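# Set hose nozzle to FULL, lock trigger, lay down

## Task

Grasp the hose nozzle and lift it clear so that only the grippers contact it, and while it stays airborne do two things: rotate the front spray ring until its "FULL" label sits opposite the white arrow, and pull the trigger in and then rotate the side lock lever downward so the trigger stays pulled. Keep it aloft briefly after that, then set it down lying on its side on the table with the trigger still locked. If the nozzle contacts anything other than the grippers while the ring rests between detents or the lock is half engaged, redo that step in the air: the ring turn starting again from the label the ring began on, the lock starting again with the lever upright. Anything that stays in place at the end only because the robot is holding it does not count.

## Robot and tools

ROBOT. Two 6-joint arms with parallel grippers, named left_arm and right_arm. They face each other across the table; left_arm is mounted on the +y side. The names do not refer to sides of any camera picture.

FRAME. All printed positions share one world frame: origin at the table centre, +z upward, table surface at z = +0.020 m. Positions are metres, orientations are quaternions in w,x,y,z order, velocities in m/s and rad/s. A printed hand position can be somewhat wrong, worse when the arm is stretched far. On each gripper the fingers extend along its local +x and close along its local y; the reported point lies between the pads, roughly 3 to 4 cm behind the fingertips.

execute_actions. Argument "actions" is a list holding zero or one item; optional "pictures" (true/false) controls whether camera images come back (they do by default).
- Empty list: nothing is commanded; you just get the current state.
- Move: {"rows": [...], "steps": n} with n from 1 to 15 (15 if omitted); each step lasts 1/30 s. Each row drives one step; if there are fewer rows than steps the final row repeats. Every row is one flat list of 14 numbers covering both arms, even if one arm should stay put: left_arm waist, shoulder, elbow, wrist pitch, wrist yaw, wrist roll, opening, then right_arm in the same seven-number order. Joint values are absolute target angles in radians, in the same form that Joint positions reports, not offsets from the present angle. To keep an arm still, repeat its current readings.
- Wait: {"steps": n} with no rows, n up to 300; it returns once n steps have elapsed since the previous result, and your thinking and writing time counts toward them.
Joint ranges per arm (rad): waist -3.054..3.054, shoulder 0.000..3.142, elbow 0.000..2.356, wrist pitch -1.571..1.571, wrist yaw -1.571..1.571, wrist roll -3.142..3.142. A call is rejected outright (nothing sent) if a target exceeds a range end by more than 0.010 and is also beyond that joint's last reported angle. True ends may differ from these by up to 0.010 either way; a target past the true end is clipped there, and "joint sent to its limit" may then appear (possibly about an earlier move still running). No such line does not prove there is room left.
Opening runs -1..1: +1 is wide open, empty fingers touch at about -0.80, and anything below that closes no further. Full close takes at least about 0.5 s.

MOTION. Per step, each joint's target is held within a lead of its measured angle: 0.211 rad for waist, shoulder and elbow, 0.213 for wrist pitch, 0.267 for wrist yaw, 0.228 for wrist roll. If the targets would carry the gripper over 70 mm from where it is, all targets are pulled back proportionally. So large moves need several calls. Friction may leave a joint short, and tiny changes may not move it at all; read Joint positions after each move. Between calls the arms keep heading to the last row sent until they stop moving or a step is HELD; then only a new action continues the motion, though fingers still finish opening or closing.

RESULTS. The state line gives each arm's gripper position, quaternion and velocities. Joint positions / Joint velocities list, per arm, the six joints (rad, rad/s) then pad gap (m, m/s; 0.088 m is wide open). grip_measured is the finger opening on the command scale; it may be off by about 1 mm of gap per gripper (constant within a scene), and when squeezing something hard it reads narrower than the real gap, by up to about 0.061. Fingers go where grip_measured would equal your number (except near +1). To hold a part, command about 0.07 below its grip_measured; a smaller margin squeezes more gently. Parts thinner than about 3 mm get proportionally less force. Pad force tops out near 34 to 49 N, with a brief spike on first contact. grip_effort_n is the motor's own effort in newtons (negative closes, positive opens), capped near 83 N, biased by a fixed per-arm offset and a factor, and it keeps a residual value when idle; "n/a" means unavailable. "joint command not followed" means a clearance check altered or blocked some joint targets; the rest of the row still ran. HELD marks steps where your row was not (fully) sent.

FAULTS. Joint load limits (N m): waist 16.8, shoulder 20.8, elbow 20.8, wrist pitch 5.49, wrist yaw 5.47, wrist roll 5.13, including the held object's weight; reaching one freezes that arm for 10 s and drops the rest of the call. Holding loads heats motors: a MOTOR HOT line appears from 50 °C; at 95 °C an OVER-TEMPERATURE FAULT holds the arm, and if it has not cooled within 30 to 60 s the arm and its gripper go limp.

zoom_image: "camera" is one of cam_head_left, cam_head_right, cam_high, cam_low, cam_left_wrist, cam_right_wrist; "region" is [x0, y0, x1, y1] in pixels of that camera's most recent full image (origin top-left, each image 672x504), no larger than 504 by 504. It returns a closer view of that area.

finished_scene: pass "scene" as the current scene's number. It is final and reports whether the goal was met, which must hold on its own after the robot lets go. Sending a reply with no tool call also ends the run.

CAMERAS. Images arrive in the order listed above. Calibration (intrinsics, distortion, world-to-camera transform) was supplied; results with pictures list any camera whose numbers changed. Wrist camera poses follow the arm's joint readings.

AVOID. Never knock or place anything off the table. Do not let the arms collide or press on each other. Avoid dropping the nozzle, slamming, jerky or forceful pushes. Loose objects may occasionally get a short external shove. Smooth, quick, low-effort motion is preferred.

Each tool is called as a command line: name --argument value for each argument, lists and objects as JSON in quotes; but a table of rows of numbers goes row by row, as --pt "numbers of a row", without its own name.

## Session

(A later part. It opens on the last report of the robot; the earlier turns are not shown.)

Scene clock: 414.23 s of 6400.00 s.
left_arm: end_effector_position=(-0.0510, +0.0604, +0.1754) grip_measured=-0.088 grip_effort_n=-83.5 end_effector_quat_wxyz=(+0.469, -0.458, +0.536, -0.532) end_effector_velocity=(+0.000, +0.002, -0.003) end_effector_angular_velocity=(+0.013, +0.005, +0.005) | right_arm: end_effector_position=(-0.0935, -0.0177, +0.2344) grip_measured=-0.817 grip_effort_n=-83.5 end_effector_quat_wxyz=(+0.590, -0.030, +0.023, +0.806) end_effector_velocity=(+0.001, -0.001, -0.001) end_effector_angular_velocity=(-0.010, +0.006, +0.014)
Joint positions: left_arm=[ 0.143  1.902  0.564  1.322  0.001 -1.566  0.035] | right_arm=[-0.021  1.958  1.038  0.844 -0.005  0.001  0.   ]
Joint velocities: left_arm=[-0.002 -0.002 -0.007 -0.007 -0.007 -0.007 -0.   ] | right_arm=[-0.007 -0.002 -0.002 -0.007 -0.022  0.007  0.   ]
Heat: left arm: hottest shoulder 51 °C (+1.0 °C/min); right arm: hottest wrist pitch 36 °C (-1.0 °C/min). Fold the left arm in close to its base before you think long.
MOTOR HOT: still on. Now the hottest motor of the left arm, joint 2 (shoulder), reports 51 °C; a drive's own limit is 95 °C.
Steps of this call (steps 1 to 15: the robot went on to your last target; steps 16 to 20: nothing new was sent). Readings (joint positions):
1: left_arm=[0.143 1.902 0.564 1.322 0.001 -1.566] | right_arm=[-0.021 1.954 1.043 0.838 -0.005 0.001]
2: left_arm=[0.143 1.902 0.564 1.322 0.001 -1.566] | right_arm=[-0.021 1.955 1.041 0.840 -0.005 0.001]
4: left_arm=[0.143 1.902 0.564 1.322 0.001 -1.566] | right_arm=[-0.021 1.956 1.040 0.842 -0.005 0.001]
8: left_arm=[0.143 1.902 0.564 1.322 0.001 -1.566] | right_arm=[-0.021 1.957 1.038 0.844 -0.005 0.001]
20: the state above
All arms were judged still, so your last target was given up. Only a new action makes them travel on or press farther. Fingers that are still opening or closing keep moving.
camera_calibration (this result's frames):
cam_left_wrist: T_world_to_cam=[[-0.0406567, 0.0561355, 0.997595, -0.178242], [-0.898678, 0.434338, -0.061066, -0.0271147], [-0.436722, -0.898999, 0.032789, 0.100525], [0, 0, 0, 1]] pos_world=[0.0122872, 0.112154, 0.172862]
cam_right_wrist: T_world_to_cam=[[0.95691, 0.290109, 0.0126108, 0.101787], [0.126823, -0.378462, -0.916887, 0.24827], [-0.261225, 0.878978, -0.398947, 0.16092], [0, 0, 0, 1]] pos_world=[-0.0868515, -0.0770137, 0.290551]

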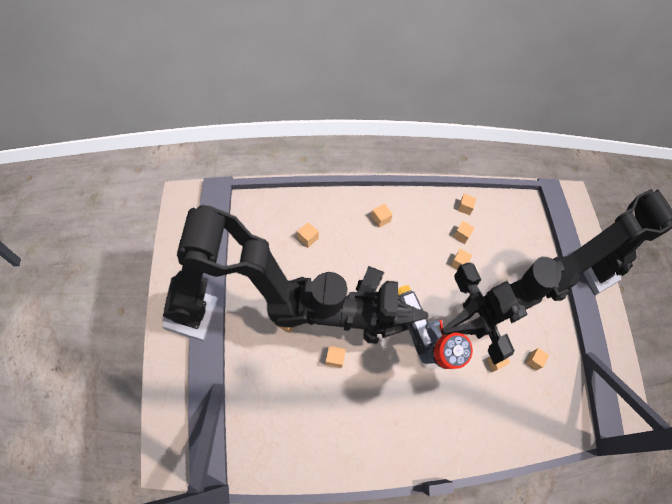

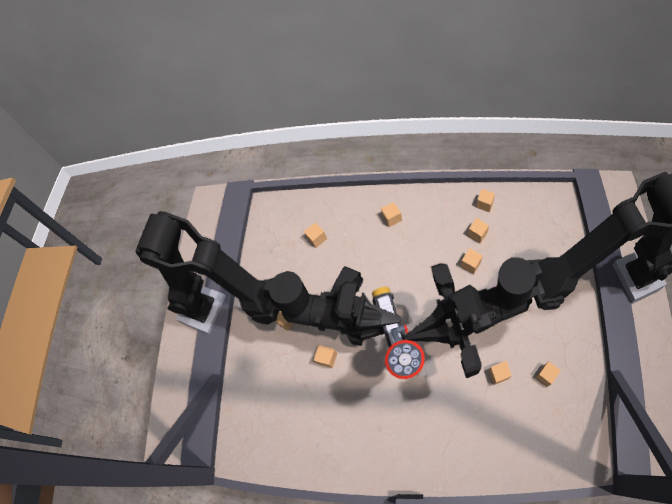

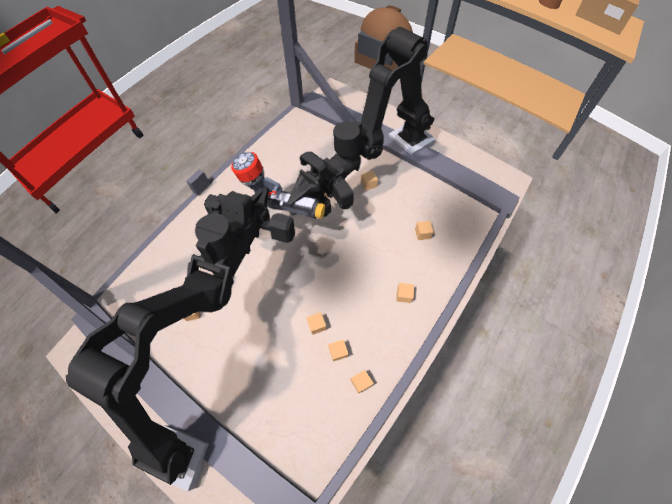

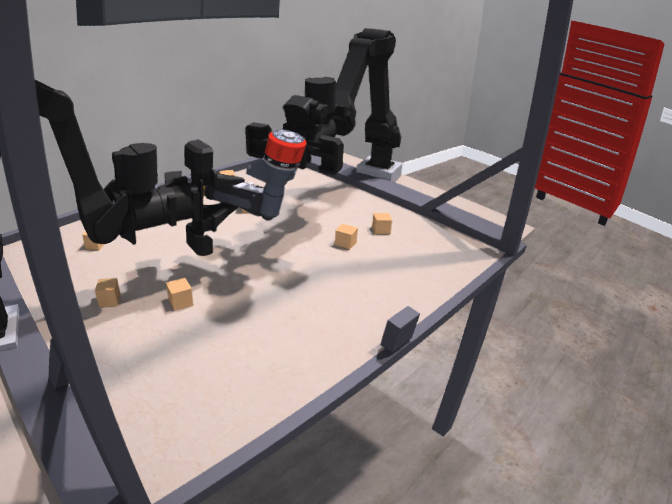

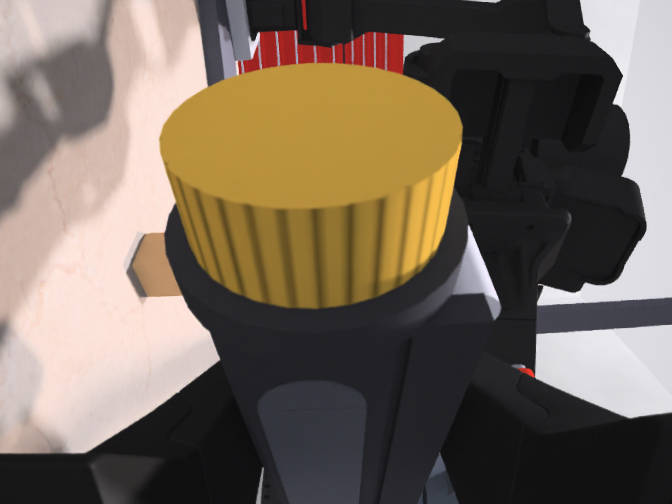

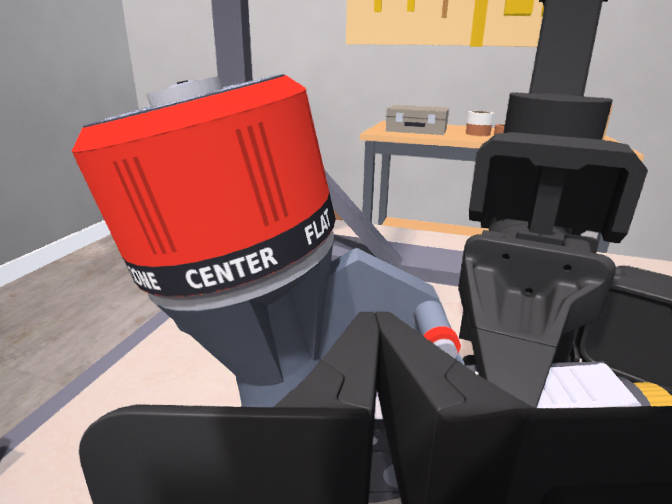

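execute_actions --actions '[{"rows": [[0.143,1.875,0.573,1.340,0.0,-1.565,-0.16,-0.023,1.984,1.019,0.841,0.0,-0.004,-0.85],[0.143,1.875,0.573,1.340,0.0,-1.565,-0.16,-0.023,1.986,1.018,0.843,0.0,-0.004,-0.85],[0.143,1.875,0.573,1.340,0.0,-1.565,-0.16,-0.023,1.989,1.018,0.845,0.0,-0.004,-0.85],[0.143,1.875,0.573,1.340,0.0,-1.565,-0.16,-0.023,1.992,1.017,0.848,0.0,-0.004,-0.85],[0.143,1.875,0.573,1.340,0.0,-1.565,-0.16,-0.023,1.995,1.016,0.851,0.0,-0.004,-0.85],[0.143,1.875,0.573,1.340,0.0,-1.565,-0.16,-0.023,1.998,1.016,0.854,0.0,-0.004,-0.85],[0.143,1.875,0.573,1.340,0.0,-1.565,-0.16,-0.023,2.001,1.015,0.857,0.0,-0.004,-0.85],[0.143,1.875,0.573,1.340,0.0,-1.565,-0.16,-0.023,2.003,1.014,0.859,0.0,-0.004,-0.85],[0.143,1.875,0.573,1.340,0.0,-1.565,-0.16,-0.023,2.005,1.014,0.860,0.0,-0.004,-0.85]], "steps": 15}]' --pictures false

execute_actions --actions '[{"steps": 15}]'

zoom_image --camera "cam_high" --region '[230, 160, 310, 220]'

zoom_image --camera "cam_head_right" --region '[370, 300, 450, 360]'

Scene clock: 421.07 s of 6400.00 s.
left_arm: end_effector_position=(-0.0508, +0.0605, +0.1755) grip_measured=-0.088 grip_effort_n=-83.5 end_effector_quat_wxyz=(+0.469, -0.458, +0.536, -0.532) end_effector_velocity=(+0.000, +0.002, -0.003) end_effector_angular_velocity=(+0.011, -0.009, +0.005) | right_arm: end_effector_position=(-0.0940, -0.0174, +0.2199) grip_measured=-0.817 grip_effort_n=-83.5 end_effector_quat_wxyz=(+0.590, -0.038, +0.029, +0.806) end_effector_velocity=(+0.003, -0.001, -0.017) end_effector_angular_velocity=(-0.028, -0.016, +0.001)
Joint positions: left_arm=[ 0.143  1.902  0.564  1.323  0.001 -1.566  0.035] | right_arm=[-0.02   1.985  1.029  0.861 -0.005  0.001  0.   ]
Joint velocities: left_arm=[-0.002 -0.002 -0.007 -0.007 -0.007  0.007 -0.   ] | right_arm=[-0.007  0.022 -0.017  0.007 -0.007 -0.007  0.   ]
Heat: left arm: hottest wrist pitch 52 °C (+2.0 °C/min); right arm: hottest wrist pitch 36 °C (-1.0 °C/min). Fold the left arm in close to its base before you think long.
MOTOR HOT: still on. Now the hottest motor of the left arm, joint 4 (wrist pitch), reports 52 °C; a drive's own limit is 95 °C.
Steps of this call (steps 1 to 90: nothing new was sent; then 3.33 s passed at rest; steps 91 to 105: all 15 steps of this action). Readings (joint positions):
91: left_arm=[0.143 1.902 0.564 1.322 0.001 -1.566] | right_arm=[-0.021 1.958 1.038 0.845 -0.005 0.001]
92: left_arm=[0.143 1.902 0.564 1.322 0.001 -1.566] | right_arm=[-0.021 1.959 1.038 0.846 -0.005 0.001]
94: left_arm=[0.143 1.902 0.564 1.322 0.001 -1.566] | right_arm=[-0.021 1.961 1.038 0.849 -0.005 0.001]
98: left_arm=[0.143 1.902 0.564 1.322 0.001 -1.566] | right_arm=[-0.021 1.971 1.035 0.859 -0.005 0.001]
105: the state above

Scene clock: 421.57 s of 6400.00 s.
left_arm: end_effector_position=(-0.0508, +0.0605, +0.1756) grip_measured=-0.088 grip_effort_n=-83.5 end_effector_quat_wxyz=(+0.469, -0.459, +0.536, -0.532) end_effector_velocity=(+0.000, +0.001, -0.001) end_effector_angular_velocity=(+0.008, +0.006, +0.005) | right_arm: end_effector_position=(-0.0940, -0.0174, +0.2192) grip_measured=-0.817 grip_effort_n=-83.5 end_effector_quat_wxyz=(+0.590, -0.039, +0.029, +0.806) end_effector_velocity=(-0.004, -0.002, -0.001) end_effector_angular_velocity=(-0.010, +0.007, +0.024)
Joint positions: left_arm=[ 0.143  1.902  0.564  1.324  0.001 -1.566  0.035] | right_arm=[-0.02   1.987  1.028  0.861 -0.005  0.001  0.   ]
Joint velocities: left_arm=[-0.002 -0.002 -0.002 -0.007 -0.007 -0.007 -0.   ] | right_arm=[ 0.002 -0.002 -0.002 -0.007 -0.022  0.007  0.   ]
Heat: left arm: hottest wrist pitch 52 °C (+2.0 °C/min); right arm: hottest wrist pitch 36 °C (-1.0 °C/min). Fold the left arm in close to its base before you think long.
MOTOR HOT: still on. Now the hottest motor of the left arm, joint 4 (wrist pitch), reports 52 °C; a drive's own limit is 95 °C.
Steps of this call (steps 1 to 15: the robot went on to your last target). Readings (joint positions):
1: left_arm=[0.143 1.902 0.564 1.323 0.001 -1.566] | right_arm=[-0.020 1.986 1.028 0.861 -0.005 0.001]
2: left_arm=[0.143 1.902 0.564 1.323 0.001 -1.566] | right_arm=[-0.020 1.987 1.028 0.861 -0.005 0.001]
4: left_arm=[0.143 1.902 0.564 1.324 0.001 -1.566] | right_arm=[-0.020 1.987 1.028 0.861 -0.005 0.001]
8: left_arm=[0.143 1.902 0.564 1.324 0.001 -1.566] | right_arm=[-0.020 1.987 1.028 0.861 -0.005 0.001]
15: the state above
All arms were judged still, so your last target was given up. Only a new action makes them travel on or press farther. Fingers that are still opening or closing keep moving.
camera_calibration (this result's frames):
cam_left_wrist: T_world_to_cam=[[-0.0404658, 0.0576273, 0.997518, -0.178593], [-0.898856, 0.433903, -0.0615303, -0.0268636], [-0.436372, -0.899115, 0.0342405, 0.100413], [0, 0, 0, 1]] pos_world=[0.012444, 0.112231, 0.173059]
cam_right_wrist: T_world_to_cam=[[0.956607, 0.291103, 0.0127709, 0.102342], [0.133025, -0.397304, -0.907994, 0.232835], [-0.259246, 0.870292, -0.418788, 0.158909], [0, 0, 0, 1]] pos_world=[-0.0876778, -0.0755826, 0.276655]

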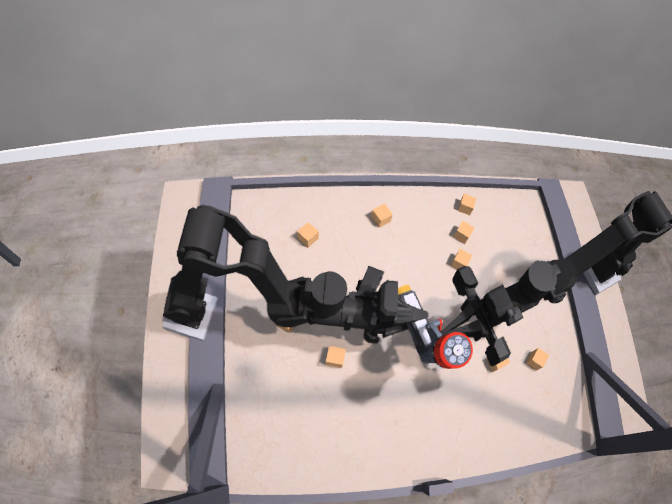

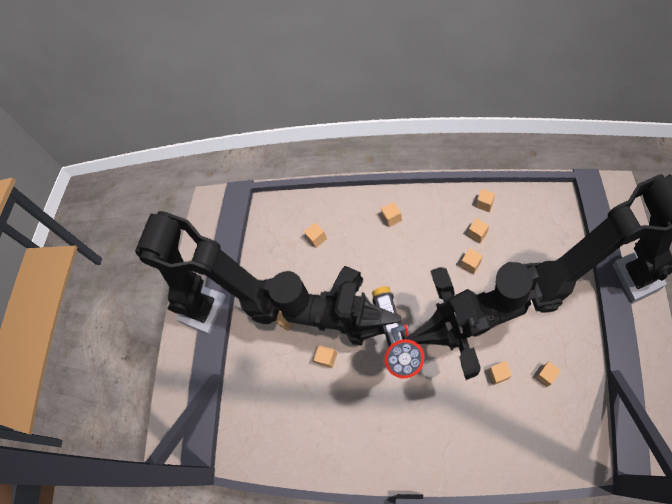

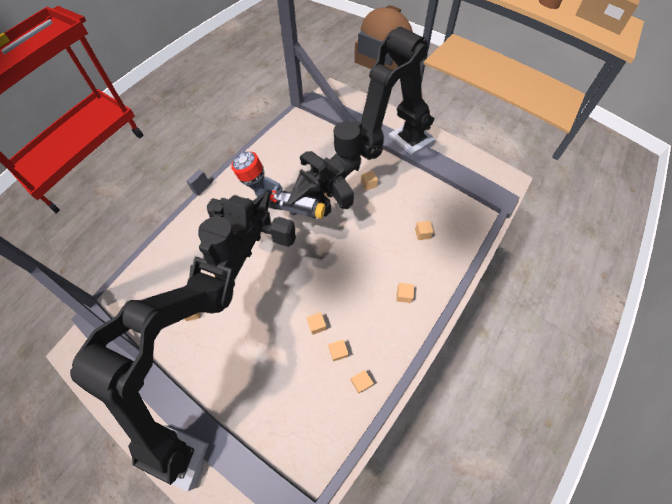

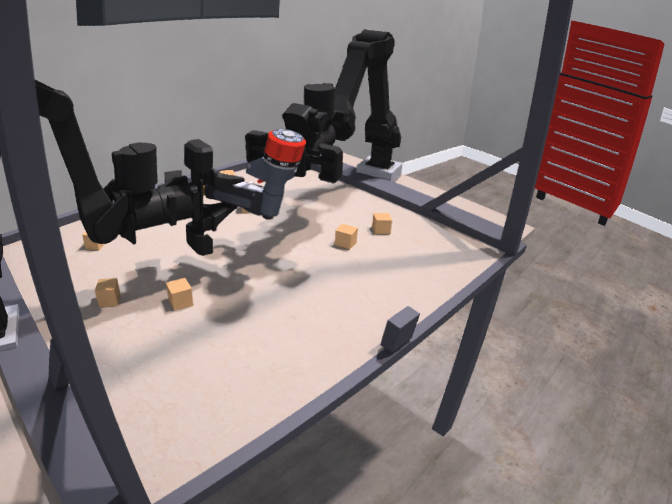

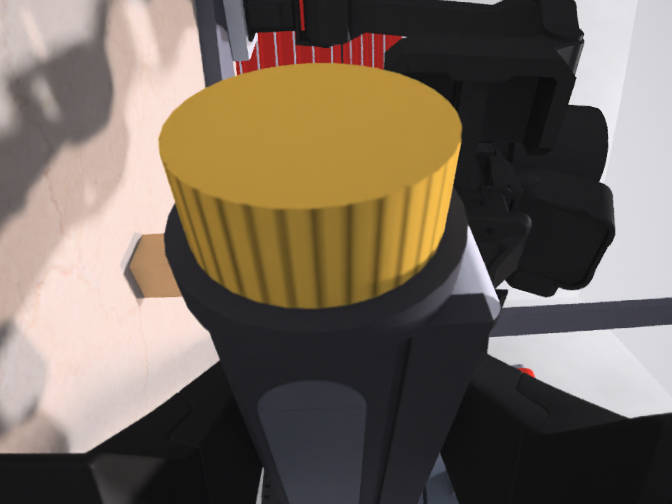

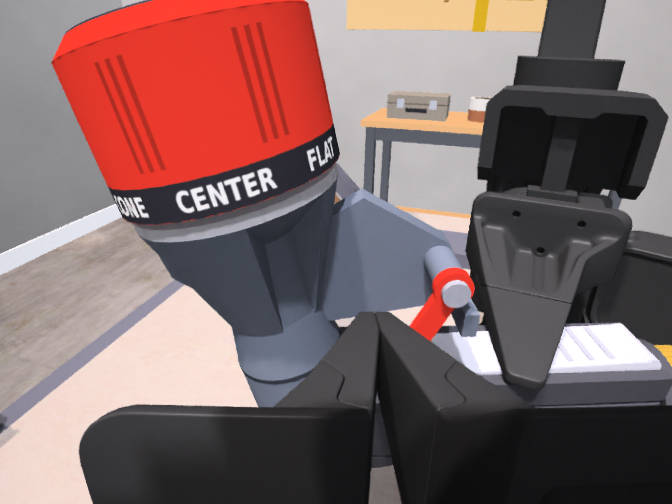

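Region (230, 160, 310, 220) of cam_high's 672x504 image, scaled by 6.300, with more detail than that image has; it fills the top 378 rows of this view, and the rest is white.

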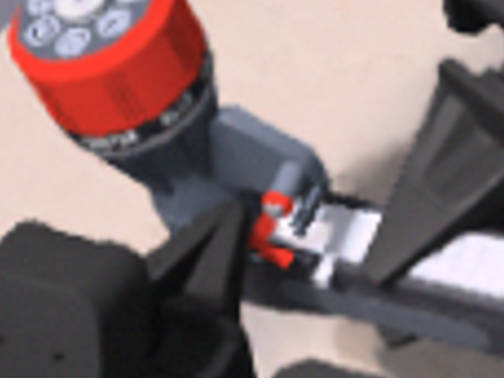

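Region (370, 300, 450, 360) of cam_head_right's 672x504 image, scaled by 6.300, with more detail than that image has; it fills the top 378 rows of this view, and the rest is white.

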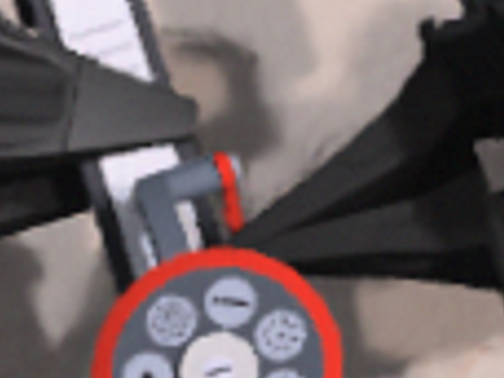

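execute_actions --actions '[{"rows": [[0.143,1.875,0.573,1.340,0.0,-1.565,-0.16,-0.025,2.005,1.014,0.860,0.0,-0.004,-0.85],[0.143,1.875,0.573,1.340,0.0,-1.565,-0.16,-0.027,2.005,1.014,0.860,0.0,-0.004,-0.85],[0.143,1.875,0.573,1.340,0.0,-1.565,-0.16,-0.030,2.005,1.014,0.860,0.0,-0.004,-0.85],[0.143,1.875,0.573,1.340,0.0,-1.565,-0.16,-0.033,2.005,1.014,0.860,0.0,-0.004,-0.85],[0.143,1.875,0.573,1.340,0.0,-1.565,-0.16,-0.036,2.005,1.014,0.860,0.0,-0.004,-0.85],[0.143,1.875,0.573,1.340,0.0,-1.565,-0.16,-0.039,2.005,1.014,0.860,0.0,-0.004,-0.85],[0.143,1.875,0.573,1.340,0.0,-1.565,-0.16,-0.042,2.005,1.014,0.860,0.0,-0.004,-0.85],[0.143,1.875,0.573,1.340,0.0,-1.565,-0.16,-0.044,2.005,1.014,0.860,0.0,-0.004,-0.85],[0.143,1.875,0.573,1.340,0.0,-1.565,-0.16,-0.045,2.005,1.014,0.860,0.0,-0.004,-0.85]], "steps": 15}]' --pictures false

execute_actions --actions '[{"steps": 15}]'

zoom_image --camera "cam_high" --region '[230, 160, 310, 220]'

Scene clock: 428.27 s of 6400.00 s.
left_arm: end_effector_position=(-0.0496, +0.0603, +0.1761) grip_measured=-0.088 grip_effort_n=-83.5 end_effector_quat_wxyz=(+0.469, -0.460, +0.534, -0.532) end_effector_velocity=(+0.002, -0.001, +0.000) end_effector_angular_velocity=(+0.005, +0.021, +0.020) | right_arm: end_effector_position=(-0.0852, -0.0150, +0.2176) grip_measured=-0.817 grip_effort_n=-83.5 end_effector_quat_wxyz=(+0.597, -0.040, +0.031, +0.801) end_effector_velocity=(-0.002, -0.002, +0.001) end_effector_angular_velocity=(+0.004, -0.021, +0.012)
Joint positions: left_arm=[ 0.146  1.902  0.564  1.326 -0.001 -1.566  0.035] | right_arm=[-0.037  1.989  1.027  0.861 -0.005  0.001  0.   ]
Joint velocities: left_arm=[-0.002 -0.002  0.002 -0.007 -0.022 -0.022  0.   ] | right_arm=[ 0.002 -0.007 -0.002 -0.007 -0.007 -0.022  0.   ]
Heat: left arm: hottest wrist pitch 53 °C (+3.0 °C/min); right arm: hottest wrist pitch 36 °C (-1.0 °C/min). Fold the left arm in close to its base before you think long.
MOTOR HOT: still on. Now the hottest motor of the left arm, joint 4 (wrist pitch), reports 53 °C; a drive's own limit is 95 °C.
Steps of this call (steps 1 to 90: nothing new was sent; then 3.20 s passed at rest; steps 91 to 105: all 15 steps of this action). Readings (joint positions):
91: left_arm=[0.143 1.902 0.564 1.324 0.001 -1.566] | right_arm=[-0.020 1.987 1.028 0.861 -0.005 0.001]
92: left_arm=[0.143 1.902 0.564 1.324 0.001 -1.566] | right_arm=[-0.020 1.987 1.028 0.861 -0.005 0.001]
94: left_arm=[0.144 1.902 0.564 1.324 0.001 -1.566] | right_arm=[-0.021 1.987 1.028 0.861 -0.005 0.001]
98: left_arm=[0.144 1.902 0.564 1.326 0.000 -1.566] | right_arm=[-0.029 1.987 1.028 0.861 -0.005 0.001]
105: the state above

Scene clock: 428.77 s of 6400.00 s.
left_arm: end_effector_position=(-0.0496, +0.0603, +0.1761) grip_measured=-0.088 grip_effort_n=-83.5 end_effector_quat_wxyz=(+0.469, -0.460, +0.534, -0.532) end_effector_velocity=(-0.002, +0.001, -0.007) end_effector_angular_velocity=(+0.028, +0.004, -0.019) | right_arm: end_effector_position=(-0.0852, -0.0150, +0.2176) grip_measured=-0.817 grip_effort_n=-83.5 end_effector_quat_wxyz=(+0.597, -0.040, +0.031, +0.801) end_effector_velocity=(+0.001, -0.001, -0.005) end_effector_angular_velocity=(-0.020, -0.011, +0.015)
Joint positions: left_arm=[ 0.146  1.902  0.564  1.326 -0.001 -1.566  0.035] | right_arm=[-0.037  1.989  1.027  0.861 -0.005  0.001  0.   ]
Joint velocities: left_arm=[ 0.002  0.002 -0.002 -0.022  0.022 -0.007  0.   ] | right_arm=[-0.007 -0.002 -0.002 -0.022 -0.022 -0.007  0.   ]
Heat: left arm: hottest wrist pitch 53 °C (+3.0 °C/min); right arm: hottest wrist pitch 36 °C (-1.0 °C/min). Fold the left arm in close to its base before you think long.
MOTOR HOT: still on. Now the hottest motor of the left arm, joint 4 (wrist pitch), reports 53 °C; a drive's own limit is 95 °C.
Steps of this call (steps 1 to 15: the robot went on to your last target). Readings (joint positions):
1: left_arm=[0.146 1.902 0.564 1.326 -0.001 -1.566] | right_arm=[-0.037 1.989 1.027 0.861 -0.005 0.001]
2: left_arm=[0.146 1.902 0.564 1.326 -0.001 -1.566] | right_arm=[-0.037 1.989 1.027 0.861 -0.005 0.001]
4: left_arm=[0.146 1.902 0.564 1.326 -0.001 -1.566] | right_arm=[-0.037 1.989 1.027 0.861 -0.005 0.001]
8: left_arm=[0.146 1.902 0.564 1.326 -0.001 -1.566] | right_arm=[-0.037 1.989 1.027 0.861 -0.005 0.001]
15: the state above
All arms were judged still, so your last target was given up. Only a new action makes them travel on or press farther. Fingers that are still opening or closing keep moving.
camera_calibration (this result's frames):
cam_left_wrist: T_world_to_cam=[[-0.0403932, 0.0597369, 0.997397, -0.179134], [-0.900523, 0.43033, -0.0622437, -0.0253999], [-0.432928, -0.900693, 0.036412, 0.100653], [0, 0, 0, 1]] pos_world=[0.0134665, 0.112289, 0.173422]
cam_right_wrist: T_world_to_cam=[[0.96145, 0.274681, 0.0127956, 0.0933642], [0.127062, -0.402518, -0.906551, 0.230298], [-0.243862, 0.873229, -0.421903, 0.160389], [0, 0, 0, 1]] pos_world=[-0.0799144, -0.0730028, 0.275251]

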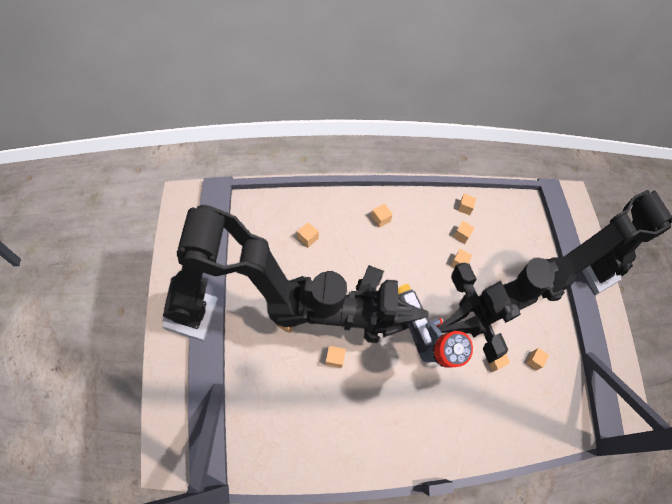

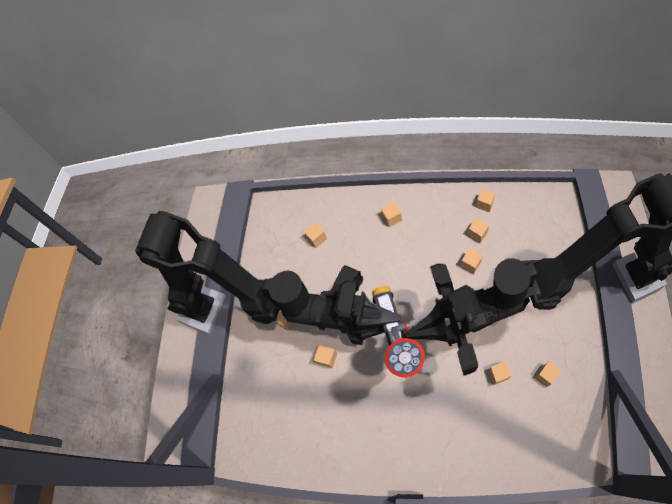

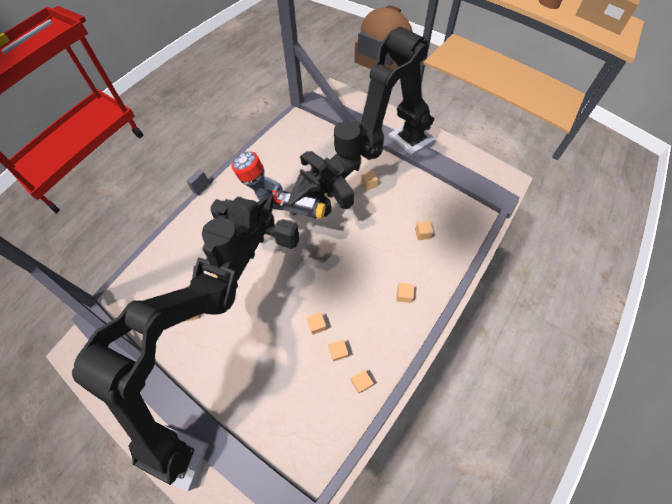

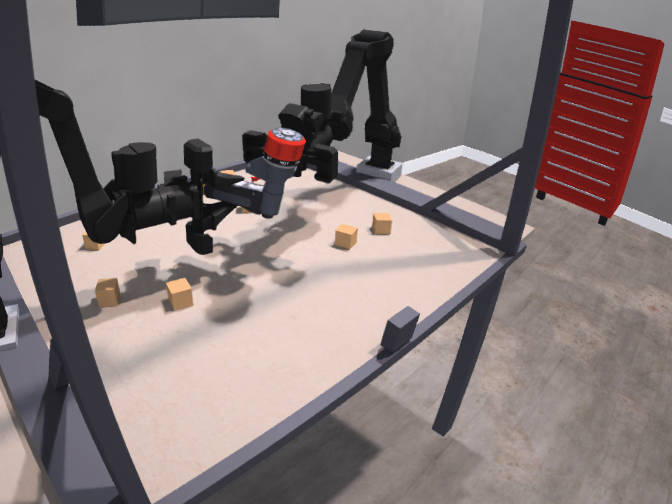

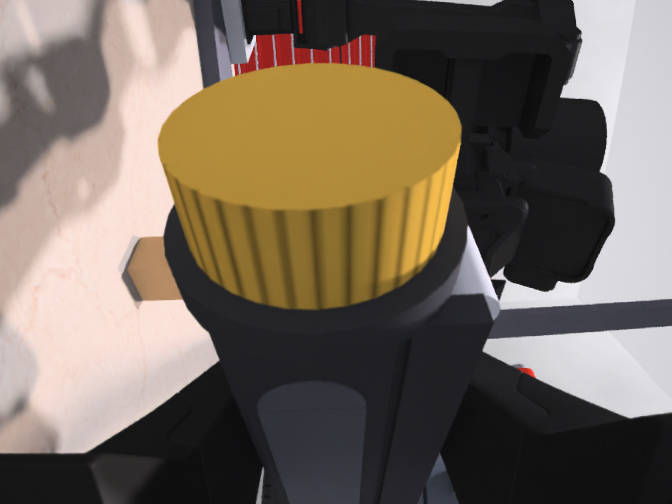

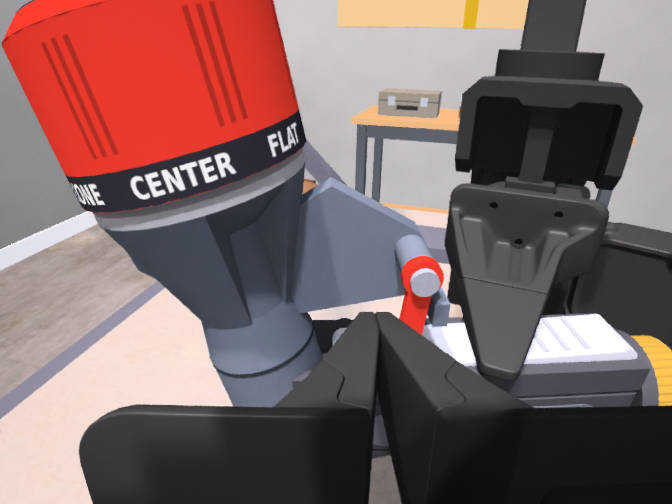

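Region (230, 160, 310, 220) of cam_high's 672x504 image, scaled by 6.300, with more detail than that image has; it fills the top 378 rows of this view, and the rest is white.

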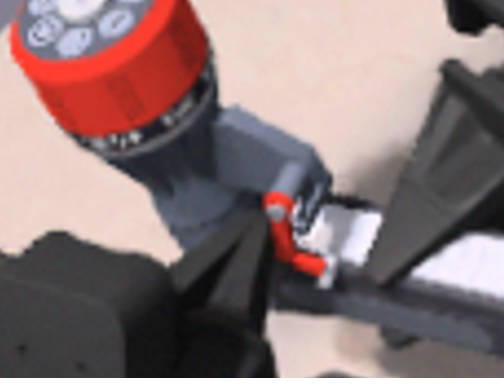

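execute_actions --actions '[{"rows": [[0.143,1.875,0.573,1.340,0.0,-1.565,-0.16,-0.047,2.005,1.014,0.860,0.0,-0.004,-0.85],[0.143,1.875,0.573,1.340,0.0,-1.565,-0.16,-0.049,2.005,1.014,0.860,0.0,-0.004,-0.85],[0.143,1.875,0.573,1.340,0.0,-1.565,-0.16,-0.051,2.005,1.014,0.860,0.0,-0.004,-0.85],[0.143,1.875,0.573,1.340,0.0,-1.565,-0.16,-0.053,2.005,1.014,0.860,0.0,-0.004,-0.85],[0.143,1.875,0.573,1.340,0.0,-1.565,-0.16,-0.055,2.005,1.014,0.860,0.0,-0.004,-0.85],[0.143,1.875,0.573,1.340,0.0,-1.565,-0.16,-0.056,2.005,1.014,0.860,0.0,-0.004,-0.85]], "steps": 15}]' --pictures false

execute_actions --actions '[{"steps": 10}]'

zoom_image --camera "cam_high" --region '[230, 160, 310, 220]'

zoom_image --camera "cam_right_wrist" --region '[320, 220, 520, 370]'

Scene clock: 433.67 s of 6400.00 s.
left_arm: end_effector_position=(-0.0487, +0.0602, +0.1762) grip_measured=-0.088 grip_effort_n=-83.5 end_effector_quat_wxyz=(+0.470, -0.461, +0.534, -0.531) end_effector_velocity=(+0.000, -0.001, +0.003) end_effector_angular_velocity=(-0.009, +0.023, +0.015) | right_arm: end_effector_position=(-0.0822, -0.0142, +0.2173) grip_measured=-0.817 grip_effort_n=-83.5 end_effector_quat_wxyz=(+0.599, -0.040, +0.031, +0.799) end_effector_velocity=(-0.002, -0.001, -0.001) end_effector_angular_velocity=(-0.010, +0.007, +0.019)
Joint positions: left_arm=[ 0.147  1.902  0.564  1.327 -0.003 -1.566  0.035] | right_arm=[-0.043  1.989  1.026  0.861 -0.005  0.001  0.   ]
Joint velocities: left_arm=[-0.007 -0.002  0.002  0.007 -0.022 -0.022 -0.   ] | right_arm=[-0.002 -0.002 -0.002 -0.007 -0.022  0.007  0.   ]
Heat: left arm: hottest wrist pitch 53 °C (+3.0 °C/min); right arm: hottest wrist pitch 37 °C (+0.0 °C/min). Fold the left arm in close to its base before you think long.
MOTOR HOT: still on. Now the hottest motor of the left arm, joint 4 (wrist pitch), reports 53 °C; a drive's own limit is 95 °C.
Steps of this call (steps 1 to 90: nothing new was sent; then 1.40 s passed at rest; steps 91 to 105: all 15 steps of this action). Readings (joint positions):
91: left_arm=[0.146 1.902 0.564 1.326 -0.001 -1.566] | right_arm=[-0.037 1.989 1.027 0.861 -0.005 0.001]
92: left_arm=[0.146 1.902 0.564 1.326 -0.001 -1.566] | right_arm=[-0.038 1.989 1.027 0.861 -0.005 0.001]
94: left_arm=[0.146 1.902 0.564 1.326 -0.001 -1.566] | right_arm=[-0.039 1.989 1.027 0.861 -0.005 0.001]
98: left_arm=[0.147 1.902 0.564 1.327 -0.003 -1.566] | right_arm=[-0.042 1.989 1.026 0.861 -0.005 0.001]
105: the state above

Scene clock: 434.00 s of 6400.00 s.
left_arm: end_effector_position=(-0.0487, +0.0602, +0.1762) grip_measured=-0.088 grip_effort_n=-83.5 end_effector_quat_wxyz=(+0.470, -0.461, +0.534, -0.531) end_effector_velocity=(-0.002, +0.001, -0.001) end_effector_angular_velocity=(+0.010, +0.021, -0.010) | right_arm: end_effector_position=(-0.0822, -0.0142, +0.2173) grip_measured=-0.817 grip_effort_n=-83.5 end_effector_quat_wxyz=(+0.599, -0.040, +0.031, +0.799) end_effector_velocity=(-0.002, -0.001, +0.004) end_effector_angular_velocity=(+0.009, +0.013, +0.019)
Joint positions: left_arm=[ 0.147  1.902  0.564  1.327 -0.003 -1.566  0.035] | right_arm=[-0.043  1.989  1.026  0.861 -0.005  0.001  0.   ]
Joint velocities: left_arm=[-0.002 -0.002 -0.002 -0.007  0.007 -0.022 -0.   ] | right_arm=[-0.002 -0.007 -0.002  0.007 -0.022  0.007  0.   ]
Heat: left arm: hottest wrist pitch 53 °C (+3.0 °C/min); right arm: hottest wrist pitch 37 °C (+0.0 °C/min). Fold the left arm in close to its base before you think long.
MOTOR HOT: still on. Now the hottest motor of the left arm, joint 4 (wrist pitch), reports 53 °C; a drive's own limit is 95 °C.
Steps of this call (steps 1 to 10: the robot went on to your last target). Readings (joint positions):
1: left_arm=[0.147 1.902 0.564 1.327 -0.003 -1.566] | right_arm=[-0.043 1.989 1.026 0.861 -0.005 0.001]
2: left_arm=[0.147 1.902 0.564 1.327 -0.003 -1.566] | right_arm=[-0.043 1.989 1.026 0.861 -0.005 0.001]
4: left_arm=[0.147 1.902 0.564 1.327 -0.003 -1.566] | right_arm=[-0.043 1.989 1.026 0.861 -0.005 0.001]
8: left_arm=[0.147 1.902 0.564 1.327 -0.003 -1.566] | right_arm=[-0.043 1.989 1.026 0.861 -0.005 0.001]
10: the state above
camera_calibration (this result's frames):
cam_left_wrist: T_world_to_cam=[[-0.0405687, 0.0599779, 0.997375, -0.17919], [-0.901997, 0.427212, -0.0623799, -0.0243452], [-0.429832, -0.90216, 0.0367684, 0.101119], [0, 0, 0, 1]] pos_world=[0.0142352, 0.112373, 0.173483]
cam_right_wrist: T_world_to_cam=[[0.963004, 0.269185, 0.0128011, 0.0903633], [0.124948, -0.403903, -0.906229, 0.229664], [-0.238772, 0.874301, -0.422594, 0.160941], [0, 0, 0, 1]] pos_world=[-0.077288, -0.0722728, 0.274984]

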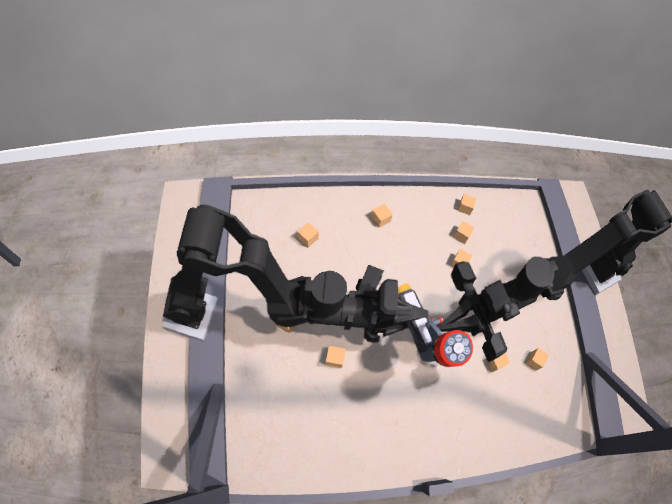

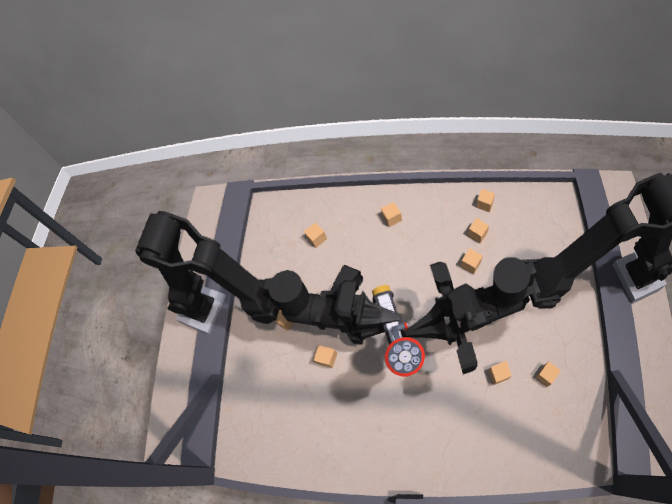

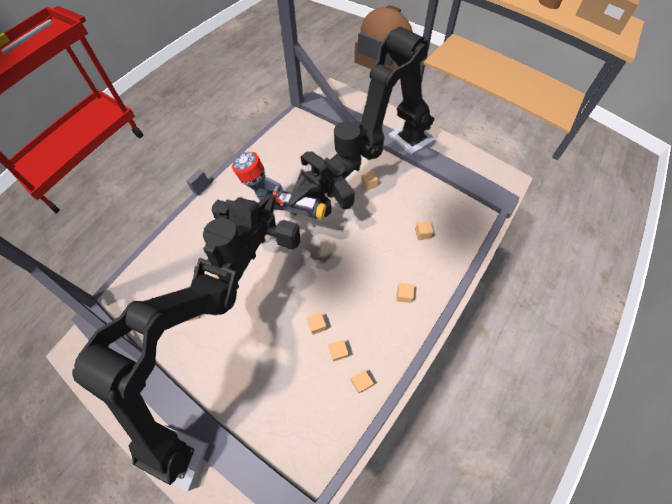

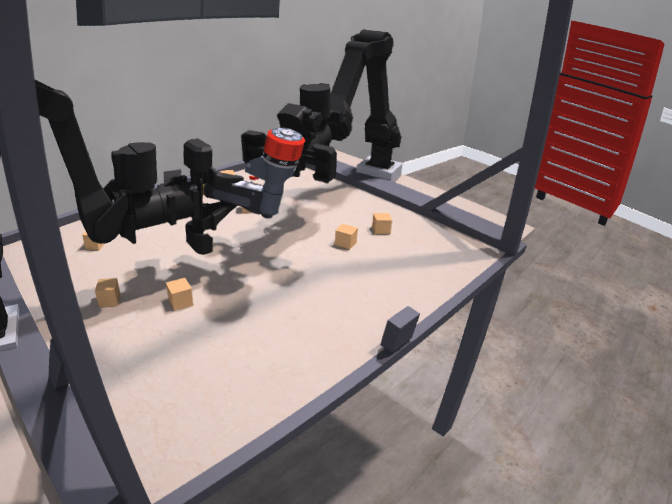

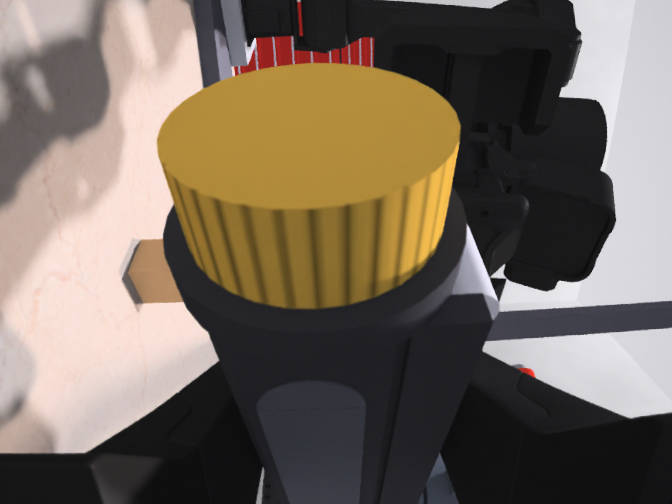

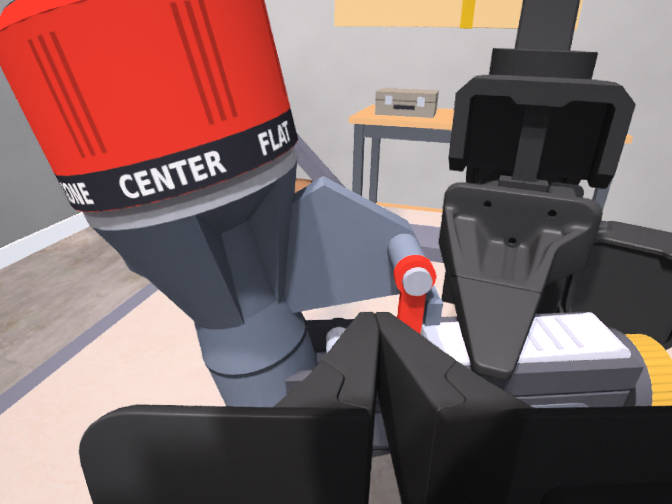

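Region (230, 160, 310, 220) of cam_high's 672x504 image, scaled by 6.300, with more detail than that image has; it fills the top 378 rows of this view, and the rest is white.

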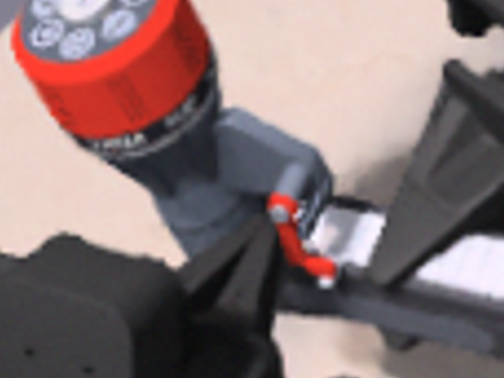

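Region (320, 220, 520, 370) of cam_right_wrist's 672x504 image, scaled by 2.520, with more detail than that image has; it fills the top 378 rows of this view, and the rest is white.

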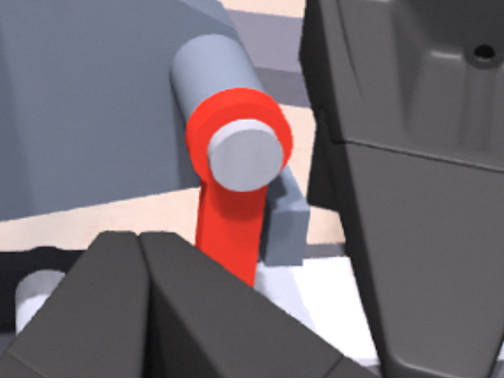

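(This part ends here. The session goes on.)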